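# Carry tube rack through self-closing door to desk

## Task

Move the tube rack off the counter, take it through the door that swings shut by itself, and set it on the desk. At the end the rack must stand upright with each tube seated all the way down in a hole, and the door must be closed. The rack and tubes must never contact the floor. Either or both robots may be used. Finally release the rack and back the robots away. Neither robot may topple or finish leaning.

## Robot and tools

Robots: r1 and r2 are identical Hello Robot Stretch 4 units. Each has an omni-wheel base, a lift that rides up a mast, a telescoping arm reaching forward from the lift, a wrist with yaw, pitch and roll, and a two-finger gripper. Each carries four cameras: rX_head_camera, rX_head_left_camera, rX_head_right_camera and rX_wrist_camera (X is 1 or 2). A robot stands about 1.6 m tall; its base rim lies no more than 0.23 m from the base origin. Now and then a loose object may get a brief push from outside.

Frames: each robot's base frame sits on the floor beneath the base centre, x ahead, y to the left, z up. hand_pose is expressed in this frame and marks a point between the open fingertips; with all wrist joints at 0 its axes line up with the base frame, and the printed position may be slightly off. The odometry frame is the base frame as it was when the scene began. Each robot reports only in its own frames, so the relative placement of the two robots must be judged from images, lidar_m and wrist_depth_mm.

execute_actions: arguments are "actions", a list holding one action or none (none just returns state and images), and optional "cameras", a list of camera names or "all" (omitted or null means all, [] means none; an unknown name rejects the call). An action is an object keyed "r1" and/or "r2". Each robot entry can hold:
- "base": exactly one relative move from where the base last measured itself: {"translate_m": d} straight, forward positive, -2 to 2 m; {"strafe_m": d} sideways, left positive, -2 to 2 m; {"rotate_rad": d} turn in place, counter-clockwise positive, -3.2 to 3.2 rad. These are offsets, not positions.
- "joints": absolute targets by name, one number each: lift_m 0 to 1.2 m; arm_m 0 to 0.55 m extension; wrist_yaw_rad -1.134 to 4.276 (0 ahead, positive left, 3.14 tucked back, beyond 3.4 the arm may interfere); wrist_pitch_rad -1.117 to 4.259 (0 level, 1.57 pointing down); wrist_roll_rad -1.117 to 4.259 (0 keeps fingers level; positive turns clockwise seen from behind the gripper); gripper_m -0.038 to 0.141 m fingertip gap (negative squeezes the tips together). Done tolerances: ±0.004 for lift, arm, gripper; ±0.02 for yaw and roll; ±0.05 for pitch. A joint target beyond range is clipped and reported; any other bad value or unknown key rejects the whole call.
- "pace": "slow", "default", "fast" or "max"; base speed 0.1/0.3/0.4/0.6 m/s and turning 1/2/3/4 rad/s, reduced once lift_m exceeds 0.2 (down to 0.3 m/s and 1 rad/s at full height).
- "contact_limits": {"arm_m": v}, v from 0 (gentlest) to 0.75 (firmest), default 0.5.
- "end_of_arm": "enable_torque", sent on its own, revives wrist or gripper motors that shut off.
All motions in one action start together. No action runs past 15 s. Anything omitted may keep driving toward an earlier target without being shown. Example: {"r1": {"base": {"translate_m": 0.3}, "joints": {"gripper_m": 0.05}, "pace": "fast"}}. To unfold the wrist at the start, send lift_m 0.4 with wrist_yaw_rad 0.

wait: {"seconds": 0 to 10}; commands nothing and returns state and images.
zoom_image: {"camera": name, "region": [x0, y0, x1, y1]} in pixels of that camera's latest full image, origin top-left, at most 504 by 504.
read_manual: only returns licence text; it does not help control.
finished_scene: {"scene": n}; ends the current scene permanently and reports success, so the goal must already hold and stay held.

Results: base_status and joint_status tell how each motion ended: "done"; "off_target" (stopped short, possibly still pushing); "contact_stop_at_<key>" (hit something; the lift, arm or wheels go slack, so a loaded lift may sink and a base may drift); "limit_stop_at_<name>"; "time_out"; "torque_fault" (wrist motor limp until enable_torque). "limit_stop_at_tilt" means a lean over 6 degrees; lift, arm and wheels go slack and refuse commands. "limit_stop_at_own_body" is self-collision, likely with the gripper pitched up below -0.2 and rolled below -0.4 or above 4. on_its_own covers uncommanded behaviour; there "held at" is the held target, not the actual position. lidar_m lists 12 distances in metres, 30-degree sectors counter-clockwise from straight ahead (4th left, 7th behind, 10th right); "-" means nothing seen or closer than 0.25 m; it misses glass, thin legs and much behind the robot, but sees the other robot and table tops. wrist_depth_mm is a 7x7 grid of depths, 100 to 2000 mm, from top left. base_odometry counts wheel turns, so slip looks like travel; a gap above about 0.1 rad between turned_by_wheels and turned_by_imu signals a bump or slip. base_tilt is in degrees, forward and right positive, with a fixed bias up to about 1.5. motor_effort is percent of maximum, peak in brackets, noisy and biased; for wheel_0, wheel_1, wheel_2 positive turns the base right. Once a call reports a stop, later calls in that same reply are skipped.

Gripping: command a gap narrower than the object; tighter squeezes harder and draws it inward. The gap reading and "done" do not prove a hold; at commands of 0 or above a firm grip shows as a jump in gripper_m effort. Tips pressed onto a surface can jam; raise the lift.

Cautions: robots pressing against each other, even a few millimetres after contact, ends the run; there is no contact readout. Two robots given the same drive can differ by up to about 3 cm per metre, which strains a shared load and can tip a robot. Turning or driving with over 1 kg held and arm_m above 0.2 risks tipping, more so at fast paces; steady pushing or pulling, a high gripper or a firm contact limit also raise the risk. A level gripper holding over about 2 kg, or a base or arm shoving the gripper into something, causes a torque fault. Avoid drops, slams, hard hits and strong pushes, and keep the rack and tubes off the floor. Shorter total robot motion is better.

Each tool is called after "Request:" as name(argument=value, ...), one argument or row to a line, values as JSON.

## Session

Request:
execute_actions(
  actions=[],
)

Scene clock: 0.00 s.
r1.base_odometry: x=+0.000 y=+0.000 heading=+0.000 (m, m, rad; r1's odometry frame)
r1.turned_by_wheels: +0.000 (rad since the last result)
r1.turned_by_imu: +0.000 (rad since the last result)
r1.base_tilt: forward=+0.6 right=-0.4 (deg)
r1.lidar_m: 0.98 1.07 0.91 0.89 1.03 1.97 1.09 1.23 1.07 1.07 1.20 0.98
r1.base_status: not commanded
r1.joint_positions: lift_m=+0.241 arm_m=+0.000 wrist_yaw_rad=+3.081 wrist_pitch_rad=+0.014 wrist_roll_rad=-0.012 gripper_m=+0.057
r1.joint_status: not commanded
r1.motor_effort: lift_m=+18 arm_m=-1 wrist_yaw_rad=+1 wrist_pitch_rad=-7 wrist_roll_rad=+0 gripper_m=-2 wheel_0=+0 wheel_1=+0 wheel_2=+0 (%)
r1.hand_pose: x=-0.1116 y=+0.1047 z=+0.4153 quat_wxyz=(+0.030, -0.007, -0.006, +1.000) (m; r1's base frame)
r1.wrist_depth_mm: 144 198 - - - - 1576 / - 145 - - - - 1618 / - 133 229 - - - 1708 / 107 146 273 - - - 1808 / 144 1537 - - - 1863 1537 / 1281 1618 1430 1336 1098 1060 1078 / 229 1229 1008 539 - 866 809
r2.base_odometry: x=+0.000 y=+0.000 heading=+0.000 (m, m, rad; r2's odometry frame)
r2.turned_by_wheels: +0.000 (rad since the last result)
r2.turned_by_imu: +0.000 (rad since the last result)
r2.base_tilt: forward=-0.8 right=-0.3 (deg)
r2.lidar_m: 1.58 2.00 2.12 1.83 1.85 1.21 1.02 1.03 0.87 0.73 0.74 0.89
r2.base_status: not commanded
r2.joint_positions: lift_m=+0.235 arm_m=-0.002 wrist_yaw_rad=+3.055 wrist_pitch_rad=-0.003 wrist_roll_rad=+0.016 gripper_m=+0.057
r2.joint_status: not commanded
r2.motor_effort: lift_m=+20 arm_m=-1 wrist_yaw_rad=+1 wrist_pitch_rad=-6 wrist_roll_rad=+1 gripper_m=-4 wheel_0=+0 wheel_1=+0 wheel_2=+0 (%)
r2.hand_pose: x=-0.1113 y=+0.1120 z=+0.4139 quat_wxyz=(+0.043, +0.002, +0.008, +0.999) (m; r2's base frame)
r2.wrist_depth_mm: 136 262 1808 - - - 1756 / 120 142 1205 1336 - - 1808 / 115 139 1160 1308 1430 - 1708 / 128 163 1182 1281 1430 - 1708 / 139 1078 1138 1255 1397 - 1756 / 991 1078 1118 1308 1397 1618 1618 / 1008 1060 1025 163 991 1098 1098
pictures: r1_head_camera, r1_head_left_camera, r1_head_right_camera, r1_wrist_camera, r2_head_camera, r2_head_left_camera, r2_head_right_camera, r2_wrist_camera
Images, in order (width x height): r1_head_camera 420x560, r1_head_left_camera 420x672, r1_head_right_camera 420x672, r1_wrist_camera 616x392, r2_head_camera 420x560, r2_head_left_camera 420x672, r2_head_right_camera 420x672, r2_wrist_camera 616x392.

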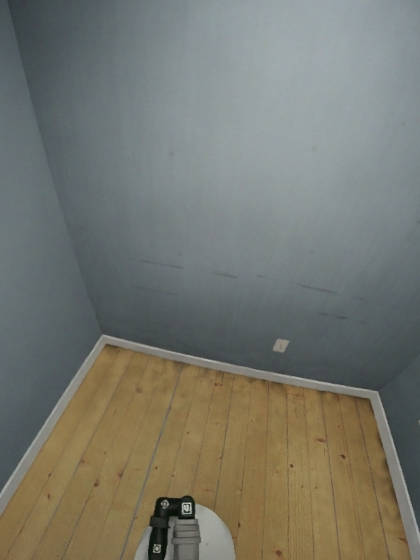

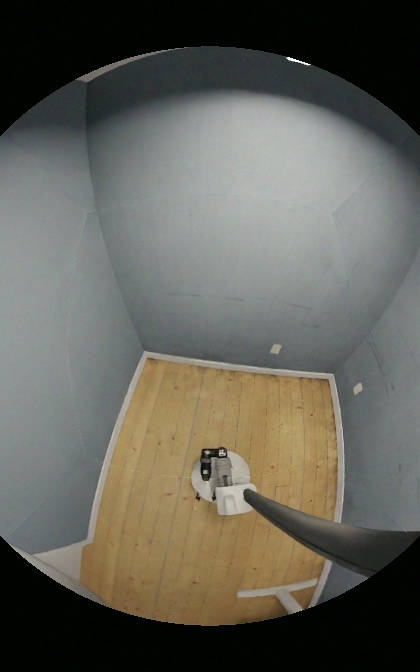

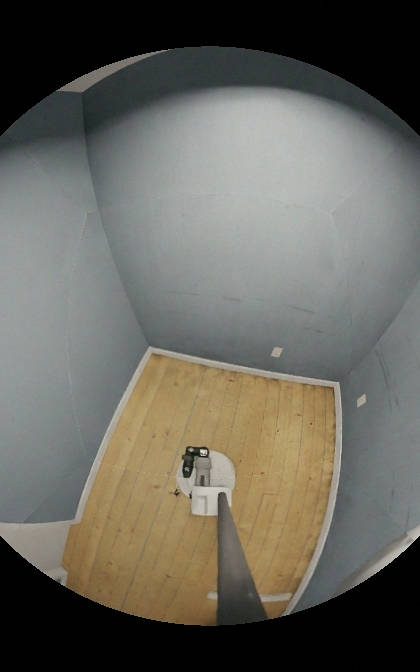

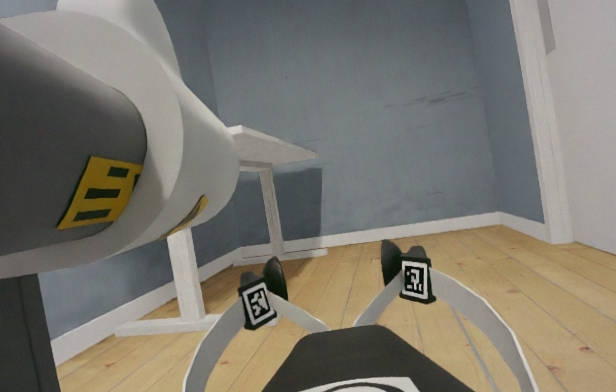

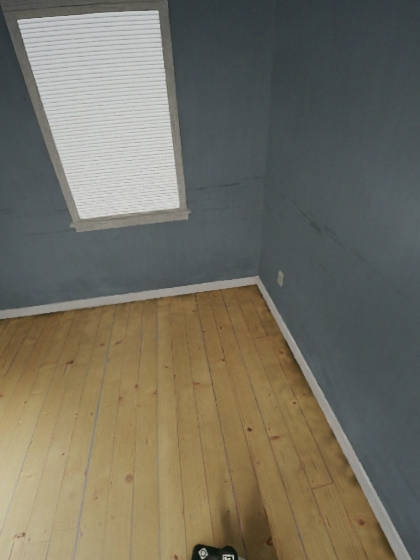

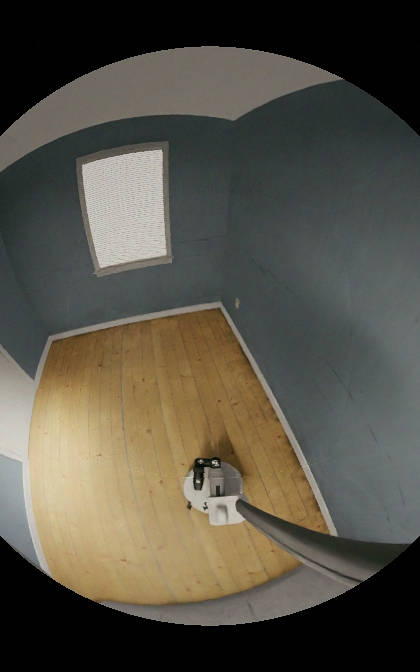

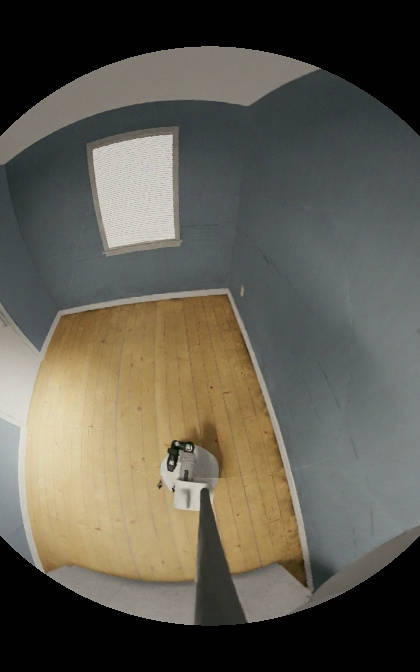

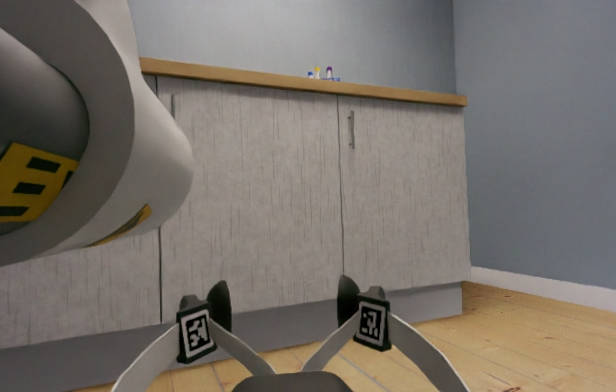

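Request:
execute_actions(
  actions=[
    {"r1": {"base": {"rotate_rad": 1.335}, "pace": "fast"}, "r2": {"base": {"rotate_rad": 2.85}, "joints": {"lift_m": 0.85, "wrist_yaw_rad": 0, "gripper_m": 0.14}, "pace": "fast"}},
  ],
  cameras=["r1_head_camera", "r1_head_left_camera", "r2_head_camera", "r2_head_left_camera", "r2_head_right_camera", "r2_wrist_camera"],
)

Scene clock: 21.73 s.
r1.base_odometry: x=+0.000 y=+0.000 heading=+1.335 (m, m, rad; r1's odometry frame)
r1.turned_by_wheels: +1.335 (rad since the last result)
r1.turned_by_imu: +1.332 (rad since the last result)
r1.base_tilt: forward=+0.6 right=-0.5 (deg)
r1.lidar_m: 0.89 0.94 1.31 1.23 1.11 1.11 1.07 1.12 1.03 0.98 1.02 0.95
r1.base_status: done
r1.joint_positions: lift_m=+0.241 arm_m=+0.000 wrist_yaw_rad=+3.081 wrist_pitch_rad=+0.014 wrist_roll_rad=-0.012 gripper_m=+0.057
r1.joint_status: not commanded
r1.motor_effort: lift_m=+18(17) arm_m=-1(1) wrist_yaw_rad=+2(1) wrist_pitch_rad=-7(7) wrist_roll_rad=+1(0) gripper_m=-2(2) wheel_0=+1(7) wheel_1=+1(8) wheel_2=+2(8) (%)
r1.hand_pose: x=-0.1116 y=+0.1047 z=+0.4153 quat_wxyz=(+0.030, -0.007, -0.006, +1.000) (m; r1's base frame)
r1.wrist_depth_mm: 143 198 1205 1229 1255 1229 1229 / - 145 1229 1205 1229 1255 1255 / - 133 228 1229 1229 1255 1255 / 107 146 276 1229 1255 1281 1255 / 144 1205 1205 1255 1255 1229 1255 / 1205 1205 1205 1205 1078 1042 1078 / 229 1182 1008 539 - 878 809
r2.base_odometry: x=+0.000 y=+0.000 heading=+2.850 (m, m, rad; r2's odometry frame)
r2.turned_by_wheels: +2.850 (rad since the last result)
r2.turned_by_imu: +2.836 (rad since the last result)
r2.base_tilt: forward=-0.9 right=-0.4 (deg)
r2.lidar_m: 1.08 1.01 1.03 0.78 0.74 0.79 1.08 1.99 2.10 1.93 1.84 1.54
r2.base_status: done
r2.joint_positions: lift_m=+0.850 arm_m=-0.002 wrist_yaw_rad=+0.000 wrist_pitch_rad=-0.003 wrist_roll_rad=+0.016 gripper_m=+0.140
r2.joint_status: all done
r2.motor_effort: lift_m=+22(28) arm_m=-1(1) wrist_yaw_rad=-2(3) wrist_pitch_rad=-7(6) wrist_roll_rad=+1(1) gripper_m=-1(2) wheel_0=-2(11) wheel_1=-2(6) wheel_2=-1(12) (%)
r2.hand_pose: x=+0.4571 y=-0.0873 z=+1.0288 quat_wxyz=(+1.000, +0.008, -0.001, +0.000) (m; r2's base frame)
r2.wrist_depth_mm: 1281 1430 1661 1863 - 1708 1464 / 1308 1430 1661 1921 - 1708 1430 / 1255 1464 1661 1863 - 1708 1464 / 1308 1430 1537 1808 - 1708 1464 / 1255 1336 1464 1430 1921 1708 1430 / 768 209 946 1138 220 1618 1430 / 741 809 904 156 1308 1618 1499
pictures: r1_head_camera, r1_head_left_camera, r2_head_camera, r2_head_left_camera, r2_head_right_camera, r2_wrist_camera
Images, in order (width x height): r1_head_camera 420x560, r1_head_left_camera 420x672, r2_head_camera 420x560, r2_head_left_camera 420x672, r2_head_right_camera 420x672, r2_wrist_camera 616x392.

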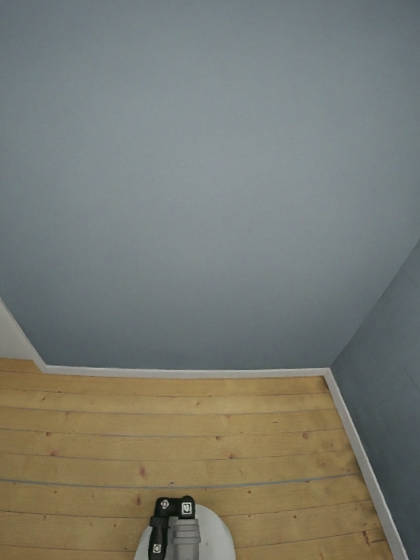

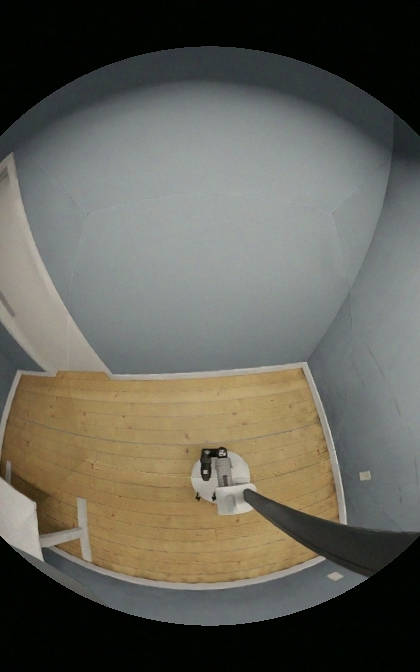

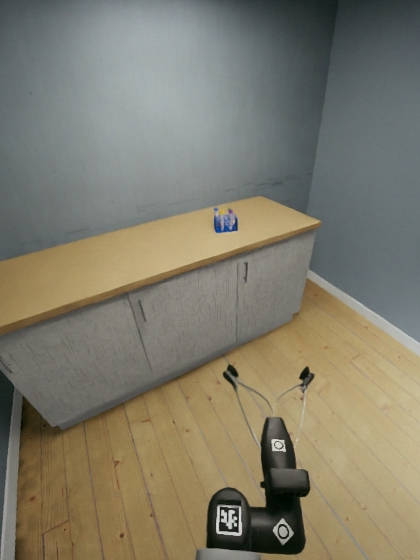

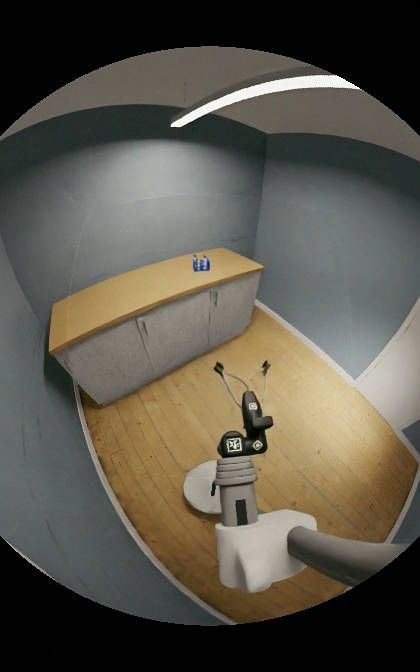

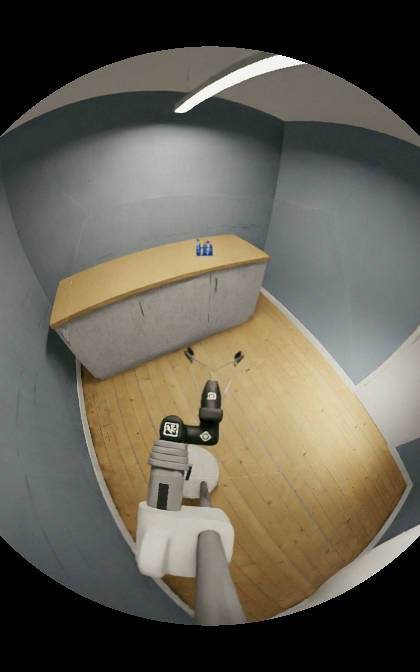

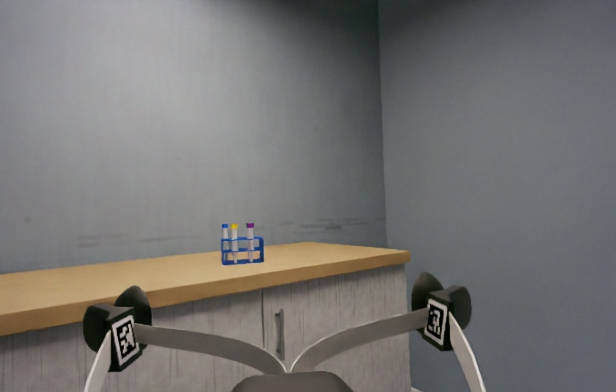

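Request:
zoom_image(
  camera="r2_head_camera",
  region=[180, 190, 280, 260],
)

Request:
zoom_image(
  camera="r2_wrist_camera",
  region=[190, 205, 300, 285],
)

Region (180, 190, 280, 260) of r2_head_camera's 420x560 image, scaled by 5.040, with more detail than that image has; it fills the top 353 rows of this view, and the rest is white.

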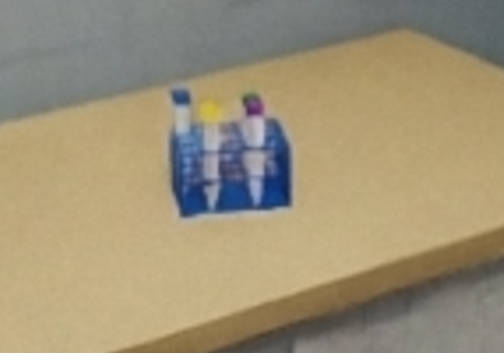

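Region (190, 205, 300, 285) of r2_wrist_camera's 616x392 image, scaled by 4.582; it fills the top 367 rows of this view, and the rest is white.

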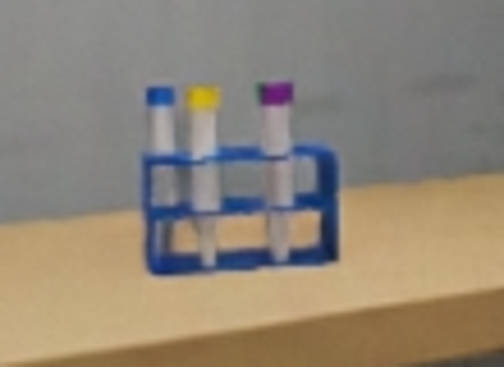

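Request:
execute_actions(
  actions=[
    {"r1": {"base": {"translate_m": 0.35}, "pace": "fast"}, "r2": {"base": {"strafe_m": -0.47}, "joints": {"wrist_yaw_rad": 1.67, "wrist_pitch_rad": 0.15, "lift_m": 0.88}, "pace": "fast"}},
  ],
  cameras=["r2_head_camera"],
)

Request:
execute_actions(
  actions=[
    {"r1": {"base": {"strafe_m": 1.62}, "pace": "max"}, "r2": {"base": {"translate_m": 0.95}, "joints": {"arm_m": 0.3}, "pace": "fast"}},
  ],
  cameras=["r1_head_camera", "r1_head_left_camera", "r2_head_camera", "r2_head_left_camera", "r2_wrist_camera"],
)

Scene clock: 81.00 s.
r1.base_odometry: x=+0.082 y=+0.340 heading=+1.335 (m, m, rad; r1's odometry frame)
r1.turned_by_wheels: +0.000 (rad since the last result)
r1.turned_by_imu: -0.003 (rad since the last result)
r1.base_tilt: forward=+0.6 right=-0.6 (deg)
r1.lidar_m: 0.54 0.59 0.83 2.28 1.28 1.50 1.42 1.42 1.03 0.98 0.81 0.56
r1.base_status: done
r1.joint_positions: lift_m=+0.241 arm_m=+0.000 wrist_yaw_rad=+3.081 wrist_pitch_rad=+0.014 wrist_roll_rad=-0.012 gripper_m=+0.057
r1.joint_status: not commanded
r1.motor_effort: lift_m=+18(18) arm_m=-1(1) wrist_yaw_rad=+1(1) wrist_pitch_rad=-7(7) wrist_roll_rad=-1(0) gripper_m=-2(2) wheel_0=-2(4) wheel_1=-1(3) wheel_2=+2(13) (%)
r1.hand_pose: x=-0.1116 y=+0.1047 z=+0.4153 quat_wxyz=(+0.030, -0.007, -0.006, +1.000) (m; r1's base frame)
r1.wrist_depth_mm: 144 198 1576 1618 1618 1618 1618 / - 145 1576 1576 1576 1576 1661 / - 133 229 1618 1537 1618 1618 / 107 145 276 1576 1661 1576 1661 / 144 1537 1576 1576 1618 1661 1576 / 1499 1499 1464 1308 1118 1060 1078 / 229 1229 1008 544 - 866 820
r2.base_odometry: x=+0.135 y=+0.450 heading=+2.850 (m, m, rad; r2's odometry frame)
r2.turned_by_wheels: +0.000 (rad since the last result)
r2.turned_by_imu: +0.001 (rad since the last result)
r2.base_tilt: forward=-0.8 right=-0.3 (deg)
r2.lidar_m: 1.37 1.26 1.32 1.22 1.13 1.17 1.60 1.75 1.86 1.52 1.43 1.49
r2.base_status: done
r2.joint_positions: lift_m=+0.880 arm_m=-0.002 wrist_yaw_rad=+1.670 wrist_pitch_rad=+0.152 wrist_roll_rad=+0.016 gripper_m=+0.140
r2.joint_status: all done
r2.motor_effort: lift_m=+22(24) arm_m=-1(1) wrist_yaw_rad=+2(5) wrist_pitch_rad=-6(5) wrist_roll_rad=+1(1) gripper_m=-1(1) wheel_0=+1(11) wheel_1=+1(14) wheel_2=+0(1) (%)
r2.hand_pose: x=+0.2274 y=+0.2924 z=+1.0144 quat_wxyz=(+0.670, -0.051, +0.057, +0.739) (m; r2's base frame)
r2.wrist_depth_mm: 991 1078 1182 1336 1499 1661 1537 / 1008 1098 1182 1366 1537 1708 1537 / 1008 1078 1255 1336 1576 1756 1499 / 1025 1098 1255 1397 1618 1366 1308 / 1025 1138 1255 1430 1576 1182 960 / 1042 210 1281 1397 221 1138 976 / 1042 1138 1255 156 1618 1160 991
pictures: r2_head_camera
Images, in order (width x height): r2_head_camera 420x560.

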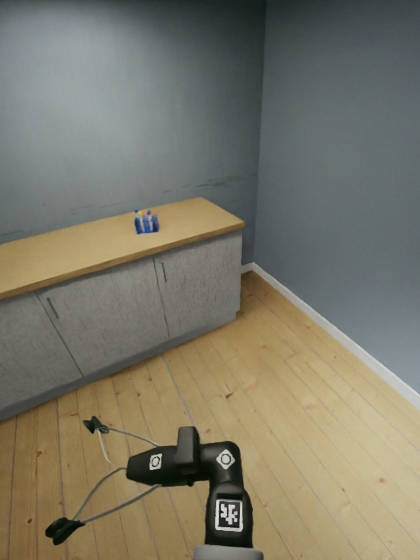

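Scene clock: 85.17 s.
r1.base_odometry: x=-1.494 y=+0.718 heading=+1.335 (m, m, rad; r1's odometry frame)
r1.turned_by_wheels: +0.000 (rad since the last result)
r1.turned_by_imu: -0.007 (rad since the last result)
r1.base_tilt: forward=+0.5 right=-0.4 (deg)
r1.lidar_m: 0.60 0.62 0.80 1.10 0.93 0.68 0.63 0.67 2.03 2.25 0.79 0.63
r1.base_status: done
r1.joint_positions: lift_m=+0.241 arm_m=+0.000 wrist_yaw_rad=+3.081 wrist_pitch_rad=+0.014 wrist_roll_rad=-0.012 gripper_m=+0.057
r1.joint_status: not commanded
r1.motor_effort: lift_m=+17(18) arm_m=-1(1) wrist_yaw_rad=+1(1) wrist_pitch_rad=-7(7) wrist_roll_rad=+0(0) gripper_m=-3(3) wheel_0=+1(13) wheel_1=+1(13) wheel_2=+1(0) (%)
r1.hand_pose: x=-0.1116 y=+0.1047 z=+0.4153 quat_wxyz=(+0.030, -0.007, -0.006, +1.000) (m; r1's base frame)
r1.wrist_depth_mm: 144 198 1576 1576 1618 1618 1205 / - 145 904 917 946 1060 1229 / - 133 229 1618 1576 1661 1336 / 107 145 274 1618 1576 1618 1336 / 144 1078 1537 1618 1618 1618 1366 / 1537 1537 1397 1281 1098 1060 1042 / 229 1138 1008 535 - 866 820
r2.base_odometry: x=-0.775 y=+0.723 heading=+2.850 (m, m, rad; r2's odometry frame)
r2.turned_by_wheels: +0.000 (rad since the last result)
r2.turned_by_imu: -0.001 (rad since the last result)
r2.base_tilt: forward=-0.9 right=-0.4 (deg)
r2.lidar_m: 0.53 0.48 0.46 0.66 1.64 1.68 2.30 2.58 1.40 0.98 0.95 0.97
r2.base_status: done
r2.joint_positions: lift_m=+0.880 arm_m=+0.299 wrist_yaw_rad=+1.670 wrist_pitch_rad=+0.152 wrist_roll_rad=+0.016 gripper_m=+0.140
r2.joint_status: all done
r2.motor_effort: lift_m=+21(21) arm_m=+5(6) wrist_yaw_rad=+0(2) wrist_pitch_rad=-5(5) wrist_roll_rad=+1(0) gripper_m=+0(1) wheel_0=+1(6) wheel_1=+2(8) wheel_2=+1(12) (%)
r2.hand_pose: x=+0.5288 y=+0.2924 z=+1.0144 quat_wxyz=(+0.670, -0.051, +0.057, +0.739) (m; r2's base frame)
r2.wrist_depth_mm: 1464 1576 1708 1138 866 699 580 / 1537 1661 1808 1205 866 699 580 / 1499 1661 1863 1205 904 707 585 / 1499 1618 1618 1182 917 707 597 / 1537 750 723 424 691 676 597 / 1537 209 469 384 221 418 442 / 1576 319 314 156 340 324 336
pictures: r1_head_camera, r1_head_left_camera, r2_head_camera, r2_head_left_camera, r2_wrist_camera
Images, in order (width x height): r1_head_camera 420x560, r1_head_left_camera 420x672, r2_head_camera 420x560, r2_head_left_camera 420x672, r2_wrist_camera 616x392.

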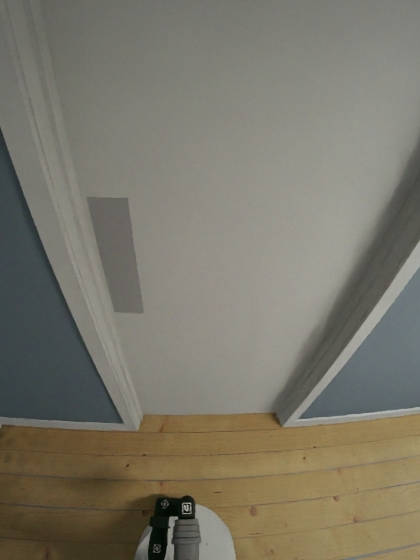

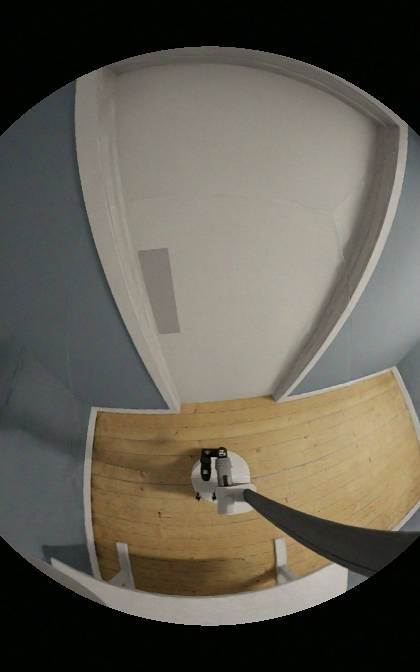

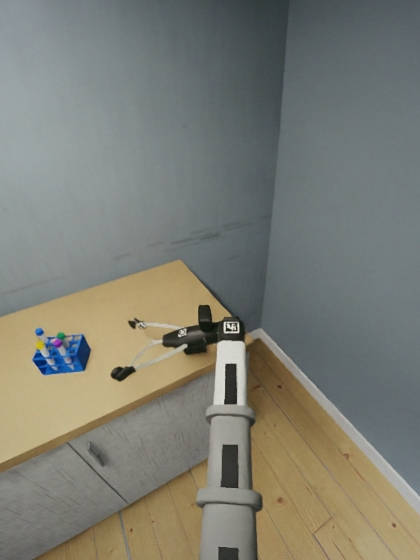

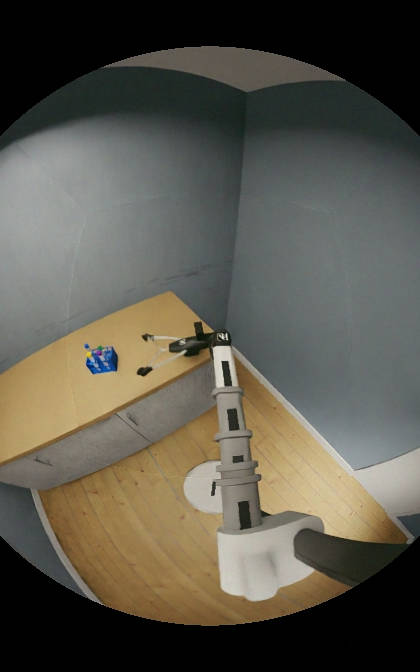

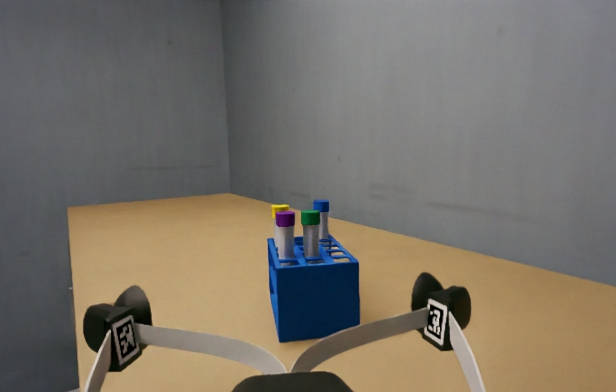

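Request:
zoom_image(
  camera="r2_wrist_camera",
  region=[230, 190, 400, 350],
)

Request:
zoom_image(
  camera="r2_head_camera",
  region=[0, 280, 260, 420],
)

Region (230, 190, 400, 350) of r2_wrist_camera's 616x392 image, scaled by 2.965; it fills the top 474 rows of this view, and the rest is white.

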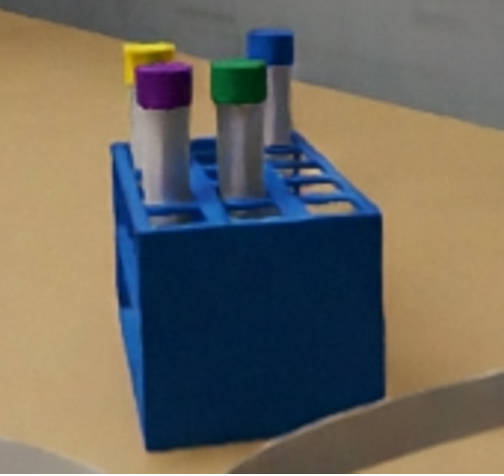

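Region (0, 280, 260, 420) of r2_head_camera's 420x560 image, scaled by 1.938, with more detail than that image has; it fills the top 271 rows of this view, and the rest is white.

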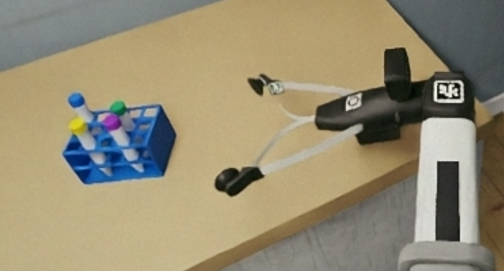

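Request:
execute_actions(
  actions=[
    {"r1": {"base": {"strafe_m": -0.08}}, "r2": {"base": {"strafe_m": 0.116}, "joints": {"arm_m": 0.355, "wrist_yaw_rad": 1.77, "lift_m": 0.832}}},
  ],
  cameras=["r1_head_camera", "r2_head_camera", "r2_wrist_camera"],
)

Scene clock: 197.27 s.
r1.base_odometry: x=-1.416 y=+0.700 heading=+1.336 (m, m, rad; r1's odometry frame)
r1.turned_by_wheels: +0.000 (rad since the last result)
r1.turned_by_imu: -0.001 (rad since the last result)
r1.base_tilt: forward=+0.6 right=-0.5 (deg)
r1.lidar_m: 0.61 0.63 0.78 1.19 0.92 0.67 0.61 0.68 2.04 2.23 0.80 0.66
r1.base_status: done
r1.joint_positions: lift_m=+0.241 arm_m=+0.000 wrist_yaw_rad=+3.081 wrist_pitch_rad=+0.014 wrist_roll_rad=-0.012 gripper_m=+0.057
r1.joint_status: not commanded
r1.motor_effort: lift_m=+18(18) arm_m=-1(1) wrist_yaw_rad=+1(1) wrist_pitch_rad=-7(7) wrist_roll_rad=+0(0) gripper_m=-3(3) wheel_0=+1(8) wheel_1=+1(9) wheel_2=+1(1) (%)
r1.hand_pose: x=-0.1116 y=+0.1047 z=+0.4153 quat_wxyz=(+0.030, -0.007, -0.006, +1.000) (m; r1's base frame)
r1.wrist_depth_mm: 143 198 1537 1618 1576 1618 1255 / - 145 904 917 960 1078 1182 / - 133 229 1618 1618 1661 1336 / 107 145 274 1576 1576 1661 1366 / 145 1098 1537 1576 1576 1661 1397 / 1537 1576 1160 1336 1118 1042 1060 / 229 1205 991 539 - 854 809
r2.base_odometry: x=-0.808 y=+0.612 heading=+2.850 (m, m, rad; r2's odometry frame)
r2.turned_by_wheels: +0.000 (rad since the last result)
r2.turned_by_imu: +0.000 (rad since the last result)
r2.base_tilt: forward=-0.9 right=-0.4 (deg)
r2.lidar_m: 0.45 0.41 0.42 0.59 1.53 1.60 2.16 2.64 1.52 1.11 1.04 0.65
r2.base_status: done
r2.joint_positions: lift_m=+0.832 arm_m=+0.354 wrist_yaw_rad=+1.770 wrist_pitch_rad=+0.152 wrist_roll_rad=+0.016 gripper_m=+0.140
r2.joint_status: all done
r2.motor_effort: lift_m=+17(21) arm_m=+5(4) wrist_yaw_rad=+1(8) wrist_pitch_rad=-5(6) wrist_roll_rad=+1(1) gripper_m=+0(1) wheel_0=-1(9) wheel_1=-1(8) wheel_2=+0(3) (%)
r2.hand_pose: x=+0.5543 y=+0.2968 z=+0.9667 quat_wxyz=(+0.632, -0.054, +0.054, +0.771) (m; r2's base frame)
r2.wrist_depth_mm: 1430 1537 1708 1205 820 621 517 / 1499 1537 1756 1229 831 621 512 / 1499 1661 1708 1229 842 640 521 / 1430 1255 976 917 820 640 525 / 715 554 449 257 521 508 504 / 366 210 309 260 221 317 336 / 270 239 236 156 254 242 254
pictures: r1_head_camera, r2_head_camera, r2_wrist_camera
Images, in order (width x height): r1_head_camera 420x560, r2_head_camera 420x560, r2_wrist_camera 616x392.

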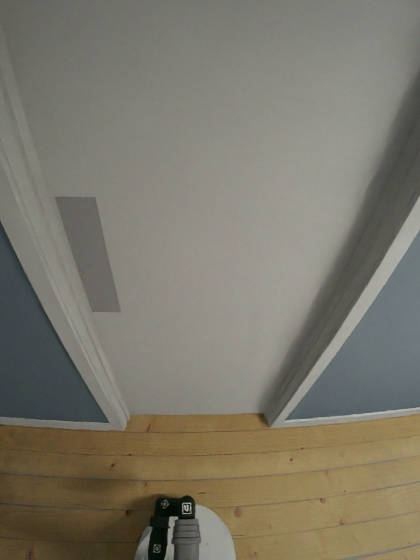

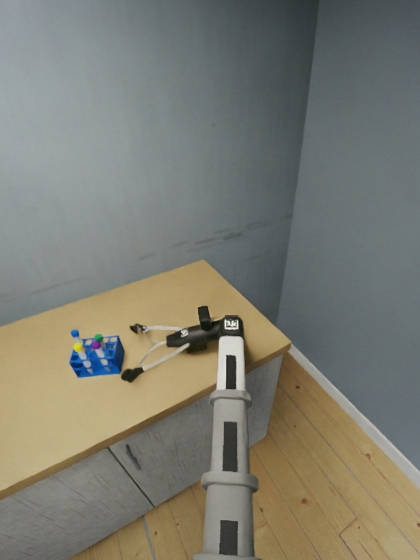

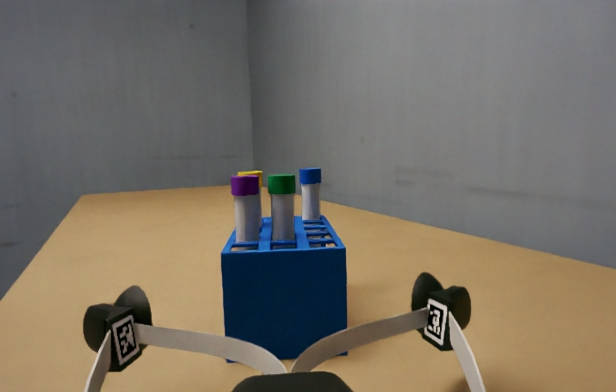

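Request:
execute_actions(
  actions=[
    {"r1": {"base": {"translate_m": 0.34}}, "r2": {"base": {"strafe_m": 0.056}, "joints": {"arm_m": 0.345}, "pace": "slow"}},
  ],
  cameras=["r1_head_camera", "r2_wrist_camera"],
)

Scene clock: 207.10 s.
r1.base_odometry: x=-1.337 y=+1.031 heading=+1.336 (m, m, rad; r1's odometry frame)
r1.turned_by_wheels: +0.000 (rad since the last result)
r1.turned_by_imu: -0.003 (rad since the last result)
r1.base_tilt: forward=+0.6 right=-0.4 (deg)
r1.lidar_m: 0.28 0.29 0.42 0.92 1.23 1.03 0.97 0.99 2.53 0.94 0.43 0.29
r1.base_status: done
r1.joint_positions: lift_m=+0.241 arm_m=+0.000 wrist_yaw_rad=+3.081 wrist_pitch_rad=+0.014 wrist_roll_rad=-0.012 gripper_m=+0.057
r1.joint_status: not commanded
r1.motor_effort: lift_m=+18(18) arm_m=-1(1) wrist_yaw_rad=+1(1) wrist_pitch_rad=-7(7) wrist_roll_rad=+0(1) gripper_m=-2(3) wheel_0=+2(8) wheel_1=+0(3) wheel_2=+2(9) (%)
r1.hand_pose: x=-0.1116 y=+0.1047 z=+0.4153 quat_wxyz=(+0.030, -0.007, -0.006, +1.000) (m; r1's base frame)
r1.wrist_depth_mm: 143 198 1983 1921 1921 1921 1366 / - 145 1863 1983 1921 1661 1336 / - 133 229 1464 1983 1863 1464 / 107 145 274 1863 1921 1983 1499 / 144 1863 1983 1983 1921 1808 1499 / 1756 1863 1464 1308 1098 1078 1098 / 228 1229 991 539 - 854 809
r2.base_odometry: x=-0.824 y=+0.559 heading=+2.850 (m, m, rad; r2's odometry frame)
r2.turned_by_wheels: +0.000 (rad since the last result)
r2.turned_by_imu: +0.001 (rad since the last result)
r2.base_tilt: forward=-0.9 right=-0.4 (deg)
r2.lidar_m: 0.40 0.38 0.39 0.52 1.48 1.56 2.10 2.68 1.65 1.15 1.09 0.62
r2.base_status: done
r2.joint_positions: lift_m=+0.832 arm_m=+0.346 wrist_yaw_rad=+1.770 wrist_pitch_rad=+0.152 wrist_roll_rad=+0.016 gripper_m=+0.140
r2.joint_status: all done
r2.motor_effort: lift_m=+17(17) arm_m=-5(5) wrist_yaw_rad=+0(1) wrist_pitch_rad=-5(5) wrist_roll_rad=+0(1) gripper_m=+0(1) wheel_0=-2(7) wheel_1=+2(6) wheel_2=+0(2) (%)
r2.hand_pose: x=+0.5462 y=+0.2968 z=+0.9667 quat_wxyz=(+0.632, -0.054, +0.054, +0.771) (m; r2's base frame)
r2.wrist_depth_mm: 1366 1537 1618 1138 778 597 488 / 1430 1499 1661 1160 798 603 496 / 1397 1537 1661 1205 809 609 500 / 1430 1255 976 306 788 615 508 / 574 554 255 248 512 508 492 / 364 209 199 202 214 317 336 / 270 238 202 156 243 242 252
pictures: r1_head_camera, r2_wrist_camera
Images, in order (width x height): r1_head_camera 420x560, r2_wrist_camera 616x392.

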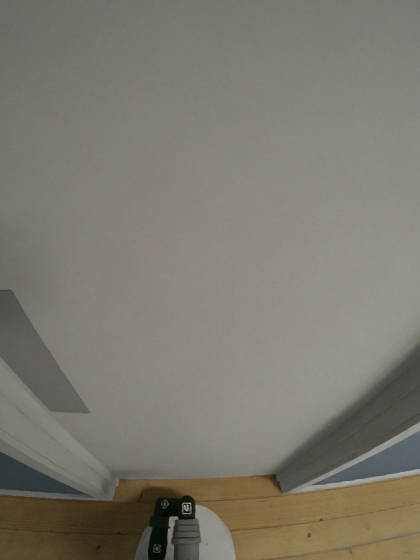

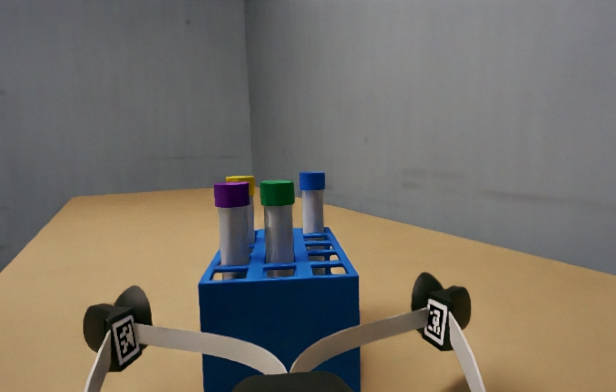

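Request:
execute_actions(
  actions=[
    {"r1": {"base": {"translate_m": 0.18}, "pace": "slow"}, "r2": {"joints": {"gripper_m": 0.035}}},
  ],
  cameras=["r1_head_right_camera", "r2_wrist_camera"],
)

Request:
execute_actions(
  actions=[
    {"r1": {"base": {"translate_m": 0.58}}, "r2": {"joints": {"lift_m": 0.88}, "pace": "slow"}},
  ],
  cameras=["r1_head_left_camera", "r1_head_right_camera", "r2_head_camera", "r2_wrist_camera"],
)

Scene clock: 215.53 s.
r1.base_odometry: x=-1.295 y=+1.205 heading=+1.336 (m, m, rad; r1's odometry frame)
r1.turned_by_wheels: +0.000 (rad since the last result)
r1.turned_by_imu: -0.003 (rad since the last result)
r1.base_tilt: forward=+0.7 right=-0.4 (deg)
r1.lidar_m: - 0.25 0.34 0.36 1.23 1.23 1.16 1.20 2.62 0.47 0.25 0.25
r1.base_status: done
r1.joint_positions: lift_m=+0.241 arm_m=+0.000 wrist_yaw_rad=+3.081 wrist_pitch_rad=+0.014 wrist_roll_rad=-0.012 gripper_m=+0.057
r1.joint_status: not commanded
r1.motor_effort: lift_m=+17(18) arm_m=-1(1) wrist_yaw_rad=+1(2) wrist_pitch_rad=-7(7) wrist_roll_rad=+0(0) gripper_m=+0(2) wheel_0=+3(9) wheel_1=+2(9) wheel_2=-2(15) (%)
r1.hand_pose: x=-0.1116 y=+0.1047 z=+0.4153 quat_wxyz=(+0.030, -0.007, -0.006, +1.000) (m; r1's base frame)
r1.wrist_depth_mm: 143 198 - - - 1863 1397 / - 145 - - - 1808 1397 / - 133 229 1618 - 1863 1430 / 107 145 276 - - - 1499 / 144 - - - - 1756 1499 / 1756 1921 1397 1336 1098 1078 1098 / 229 1205 1008 539 - 866 820
r2.base_odometry: x=-0.824 y=+0.559 heading=+2.850 (m, m, rad; r2's odometry frame)
r2.turned_by_wheels: +0.000 (rad since the last result)
r2.turned_by_imu: +0.001 (rad since the last result)
r2.base_tilt: forward=-0.8 right=-0.4 (deg)
r2.lidar_m: 0.41 0.38 0.39 0.56 1.48 1.54 2.11 2.67 1.59 1.16 1.09 0.60
r2.base_status: not commanded
r2.joint_positions: lift_m=+0.832 arm_m=+0.346 wrist_yaw_rad=+1.770 wrist_pitch_rad=+0.153 wrist_roll_rad=+0.016 gripper_m=+0.035
r2.joint_status: all done
r2.motor_effort: lift_m=+17(17) arm_m=-5(5) wrist_yaw_rad=+1(1) wrist_pitch_rad=-8(9) wrist_roll_rad=+0(1) gripper_m=-20(19) wheel_0=-2(2) wheel_1=+2(2) wheel_2=+0(0) (%)
r2.hand_pose: x=+0.5461 y=+0.2968 z=+0.9665 quat_wxyz=(+0.632, -0.054, +0.055, +0.771) (m; r2's base frame)
r2.wrist_depth_mm: 1397 1537 1618 1160 778 597 492 / 1397 1537 1618 1160 788 609 492 / 1430 1537 1661 1205 809 609 496 / 1430 1229 946 285 778 621 504 / 564 549 225 225 512 504 492 / 364 357 186 188 195 338 334 / 266 174 187 189 231 230 250
pictures: r1_head_right_camera, r2_wrist_camera
Images, in order (width x height): r1_head_right_camera 420x672, r2_wrist_camera 616x392.

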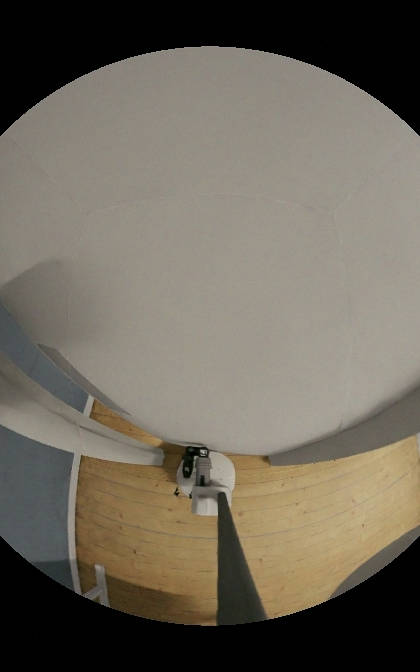

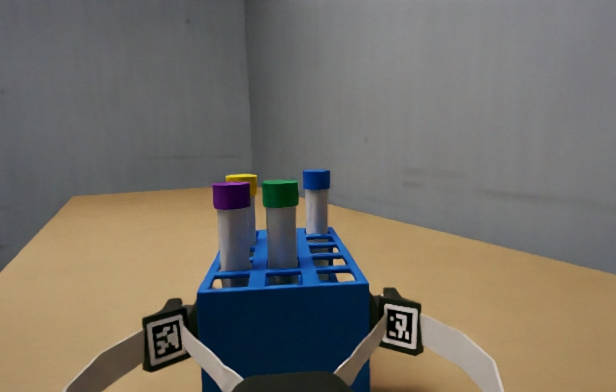

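Scene clock: 218.93 s.
r1.base_odometry: x=-1.160 y=+1.770 heading=+1.336 (m, m, rad; r1's odometry frame)
r1.turned_by_wheels: +0.000 (rad since the last result)
r1.turned_by_imu: -0.003 (rad since the last result)
r1.base_tilt: forward=+0.5 right=-0.5 (deg)
r1.lidar_m: 0.30 1.70 1.24 1.17 0.54 0.53 1.76 0.72 0.29 0.25 - 0.25
r1.base_status: done
r1.joint_positions: lift_m=+0.241 arm_m=+0.000 wrist_yaw_rad=+3.081 wrist_pitch_rad=+0.014 wrist_roll_rad=-0.012 gripper_m=+0.057
r1.joint_status: not commanded
r1.motor_effort: lift_m=+17(18) arm_m=-1(1) wrist_yaw_rad=+1(1) wrist_pitch_rad=-7(7) wrist_roll_rad=+0(0) gripper_m=-1(1) wheel_0=+2(9) wheel_1=+0(5) wheel_2=-2(14) (%)
r1.hand_pose: x=-0.1116 y=+0.1047 z=+0.4153 quat_wxyz=(+0.030, -0.007, -0.006, +1.000) (m; r1's base frame)
r1.wrist_depth_mm: 143 198 - - - 530 535 / - 145 - - - 530 530 / - 133 229 - - 535 539 / 106 145 277 - - 535 539 / 144 - - - - 559 535 / 1808 1921 1464 1308 1078 525 544 / 229 1255 1008 539 - 591 539
r2.base_odometry: x=-0.824 y=+0.559 heading=+2.850 (m, m, rad; r2's odometry frame)
r2.turned_by_wheels: +0.000 (rad since the last result)
r2.turned_by_imu: +0.000 (rad since the last result)
r2.base_tilt: forward=-0.8 right=-0.4 (deg)
r2.lidar_m: 0.42 0.37 0.41 0.54 1.48 1.55 2.11 2.67 1.37 1.14 1.08 0.62
r2.base_status: not commanded
r2.joint_positions: lift_m=+0.880 arm_m=+0.346 wrist_yaw_rad=+1.770 wrist_pitch_rad=+0.153 wrist_roll_rad=+0.016 gripper_m=+0.035
r2.joint_status: all done
r2.motor_effort: lift_m=+23(24) arm_m=-5(5) wrist_yaw_rad=+1(0) wrist_pitch_rad=-9(9) wrist_roll_rad=+0(1) gripper_m=-20(18) wheel_0=-2(2) wheel_1=+2(2) wheel_2=+0(0) (%)
r2.hand_pose: x=+0.5461 y=+0.2968 z=+1.0139 quat_wxyz=(+0.632, -0.054, +0.055, +0.771) (m; r2's base frame)
r2.wrist_depth_mm: 1430 1499 1661 1138 788 597 492 / 1464 1537 1618 1160 788 609 496 / 1430 1537 1661 1182 798 609 500 / 1464 1576 1255 289 831 621 504 / 1397 723 223 225 683 603 512 / 480 469 186 188 195 452 442 / 357 173 187 189 306 307 334
pictures: r1_head_left_camera, r1_head_right_camera, r2_head_camera, r2_wrist_camera
Images, in order (width x height): r1_head_left_camera 420x672, r1_head_right_camera 420x672, r2_head_camera 420x560, r2_wrist_camera 616x392.

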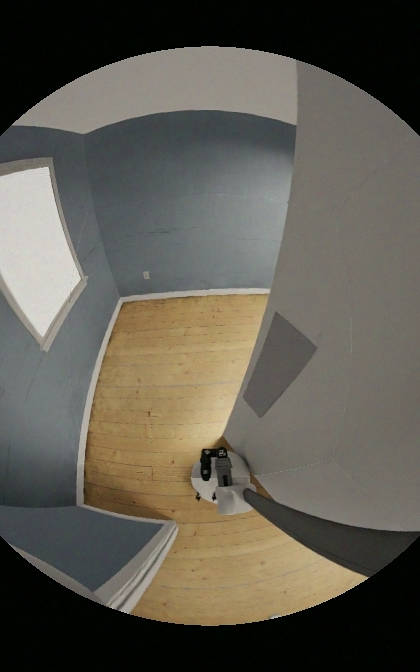

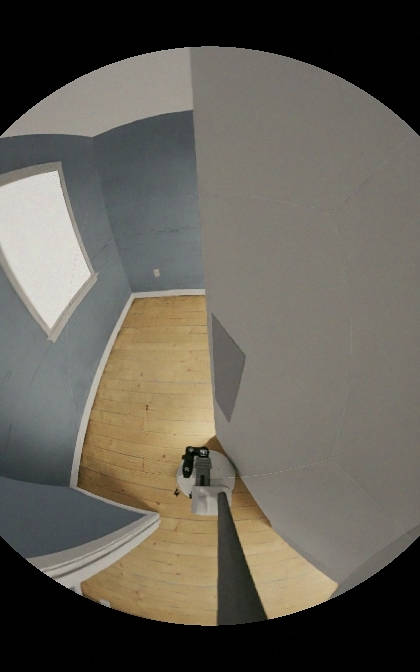

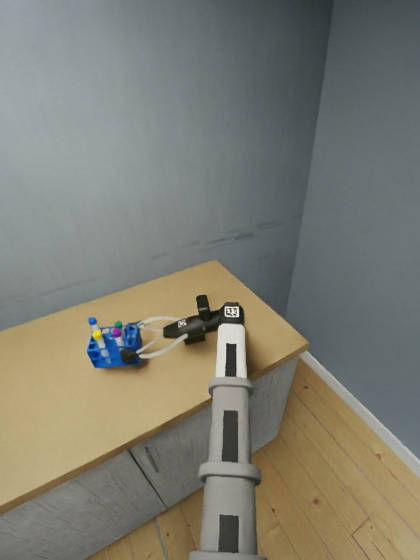

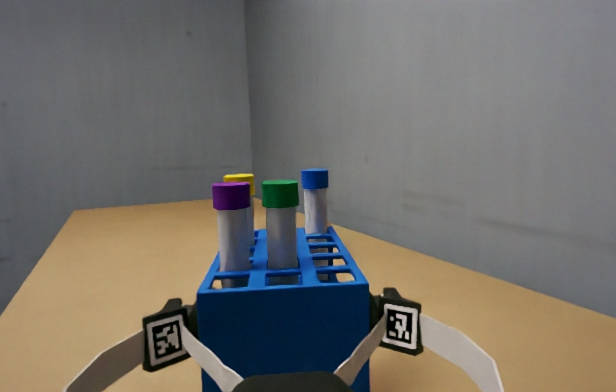

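Request:
execute_actions(
  actions=[
    {"r1": {"base": {"strafe_m": -0.24}, "pace": "slow"}, "r2": {"base": {"rotate_rad": -0.24}, "joints": {"arm_m": 0.0}}},
  ],
  cameras=["r1_head_left_camera", "r1_head_right_camera", "r2_head_right_camera", "r2_wrist_camera"],
)

Scene clock: 231.27 s.
r1.base_odometry: x=-0.927 y=+1.714 heading=+1.336 (m, m, rad; r1's odometry frame)
r1.turned_by_wheels: +0.000 (rad since the last result)
r1.turned_by_imu: -0.002 (rad since the last result)
r1.base_tilt: forward=+0.6 right=-0.5 (deg)
r1.lidar_m: 2.18 2.01 1.47 1.43 0.70 1.83 1.77 0.26 0.25 - 0.25 0.26
r1.base_status: done
r1.joint_positions: lift_m=+0.241 arm_m=+0.000 wrist_yaw_rad=+3.081 wrist_pitch_rad=+0.014 wrist_roll_rad=-0.012 gripper_m=+0.057
r1.joint_status: not commanded
r1.motor_effort: lift_m=+18(17) arm_m=-1(1) wrist_yaw_rad=+1(2) wrist_pitch_rad=-7(7) wrist_roll_rad=+1(0) gripper_m=-2(1) wheel_0=+5(11) wheel_1=-2(8) wheel_2=+0(2) (%)
r1.hand_pose: x=-0.1116 y=+0.1047 z=+0.4153 quat_wxyz=(+0.030, -0.007, -0.006, +1.000) (m; r1's base frame)
r1.wrist_depth_mm: 143 198 - - - - 634 / - 145 - - - - 668 / - 133 229 - - - 1808 / 107 145 274 - - - 1863 / 144 - - - - 1863 1499 / 430 1756 1464 1308 1078 1042 1078 / 229 1118 1025 539 - 866 820
r2.base_odometry: x=-0.824 y=+0.559 heading=+2.610 (m, m, rad; r2's odometry frame)
r2.turned_by_wheels: -0.240 (rad since the last result)
r2.turned_by_imu: -0.238 (rad since the last result)
r2.base_tilt: forward=-0.8 right=-0.4 (deg)
r2.lidar_m: 0.45 0.39 0.33 0.44 0.77 1.50 1.73 2.65 0.99 1.18 1.09 1.08
r2.base_status: done
r2.joint_positions: lift_m=+0.880 arm_m=+0.001 wrist_yaw_rad=+1.770 wrist_pitch_rad=+0.154 wrist_roll_rad=+0.016 gripper_m=+0.035
r2.joint_status: all done
r2.motor_effort: lift_m=+23(23) arm_m=-5(7) wrist_yaw_rad=+2(3) wrist_pitch_rad=-10(10) wrist_roll_rad=+0(1) gripper_m=-19(19) wheel_0=+1(6) wheel_1=-1(6) wheel_2=+1(4) (%)
r2.hand_pose: x=+0.2011 y=+0.2968 z=+1.0138 quat_wxyz=(+0.632, -0.054, +0.055, +0.771) (m; r2's base frame)
r2.wrist_depth_mm: 1336 1464 1618 1281 991 809 691 / 1308 1430 1618 1281 991 831 699 / 1336 1499 1618 1308 1025 842 707 / 1336 1464 1281 287 1025 842 715 / 1308 809 224 224 691 676 683 / 1366 759 186 187 195 452 449 / 1336 173 187 189 310 309 338
pictures: r1_head_left_camera, r1_head_right_camera, r2_head_right_camera, r2_wrist_camera
Images, in order (width x height): r1_head_left_camera 420x672, r1_head_right_camera 420x672, r2_head_right_camera 420x672, r2_wrist_camera 616x392.

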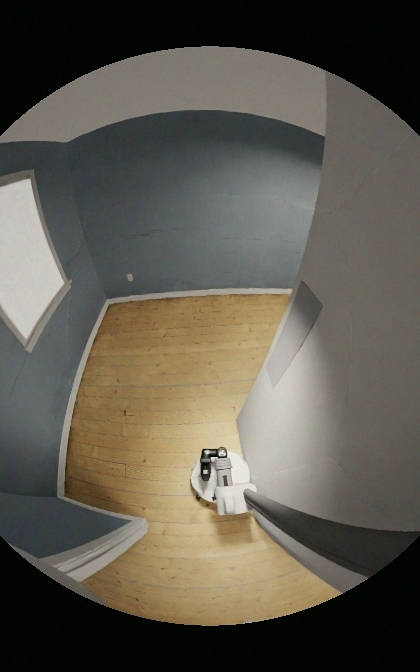

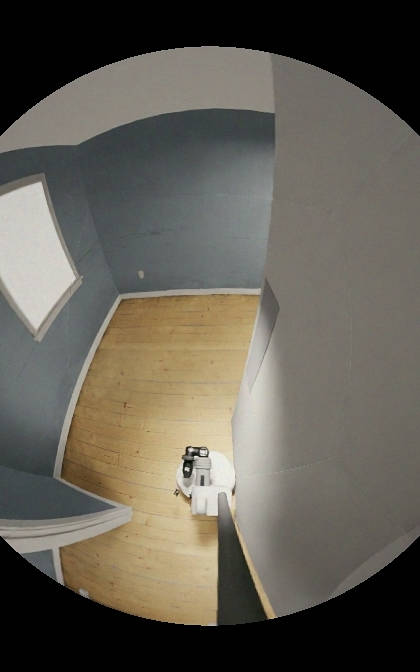

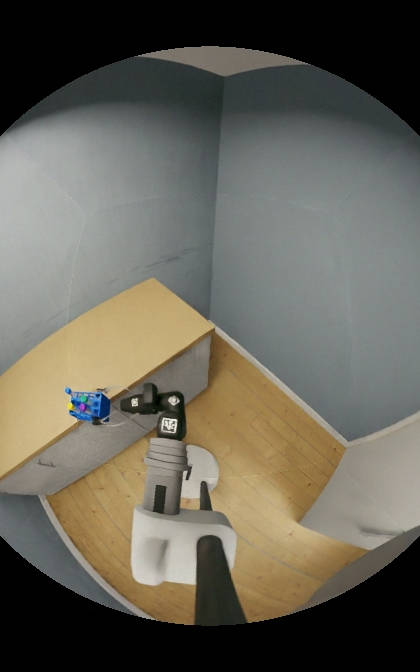

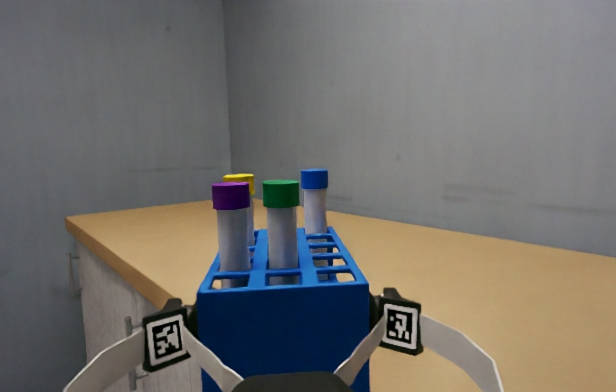

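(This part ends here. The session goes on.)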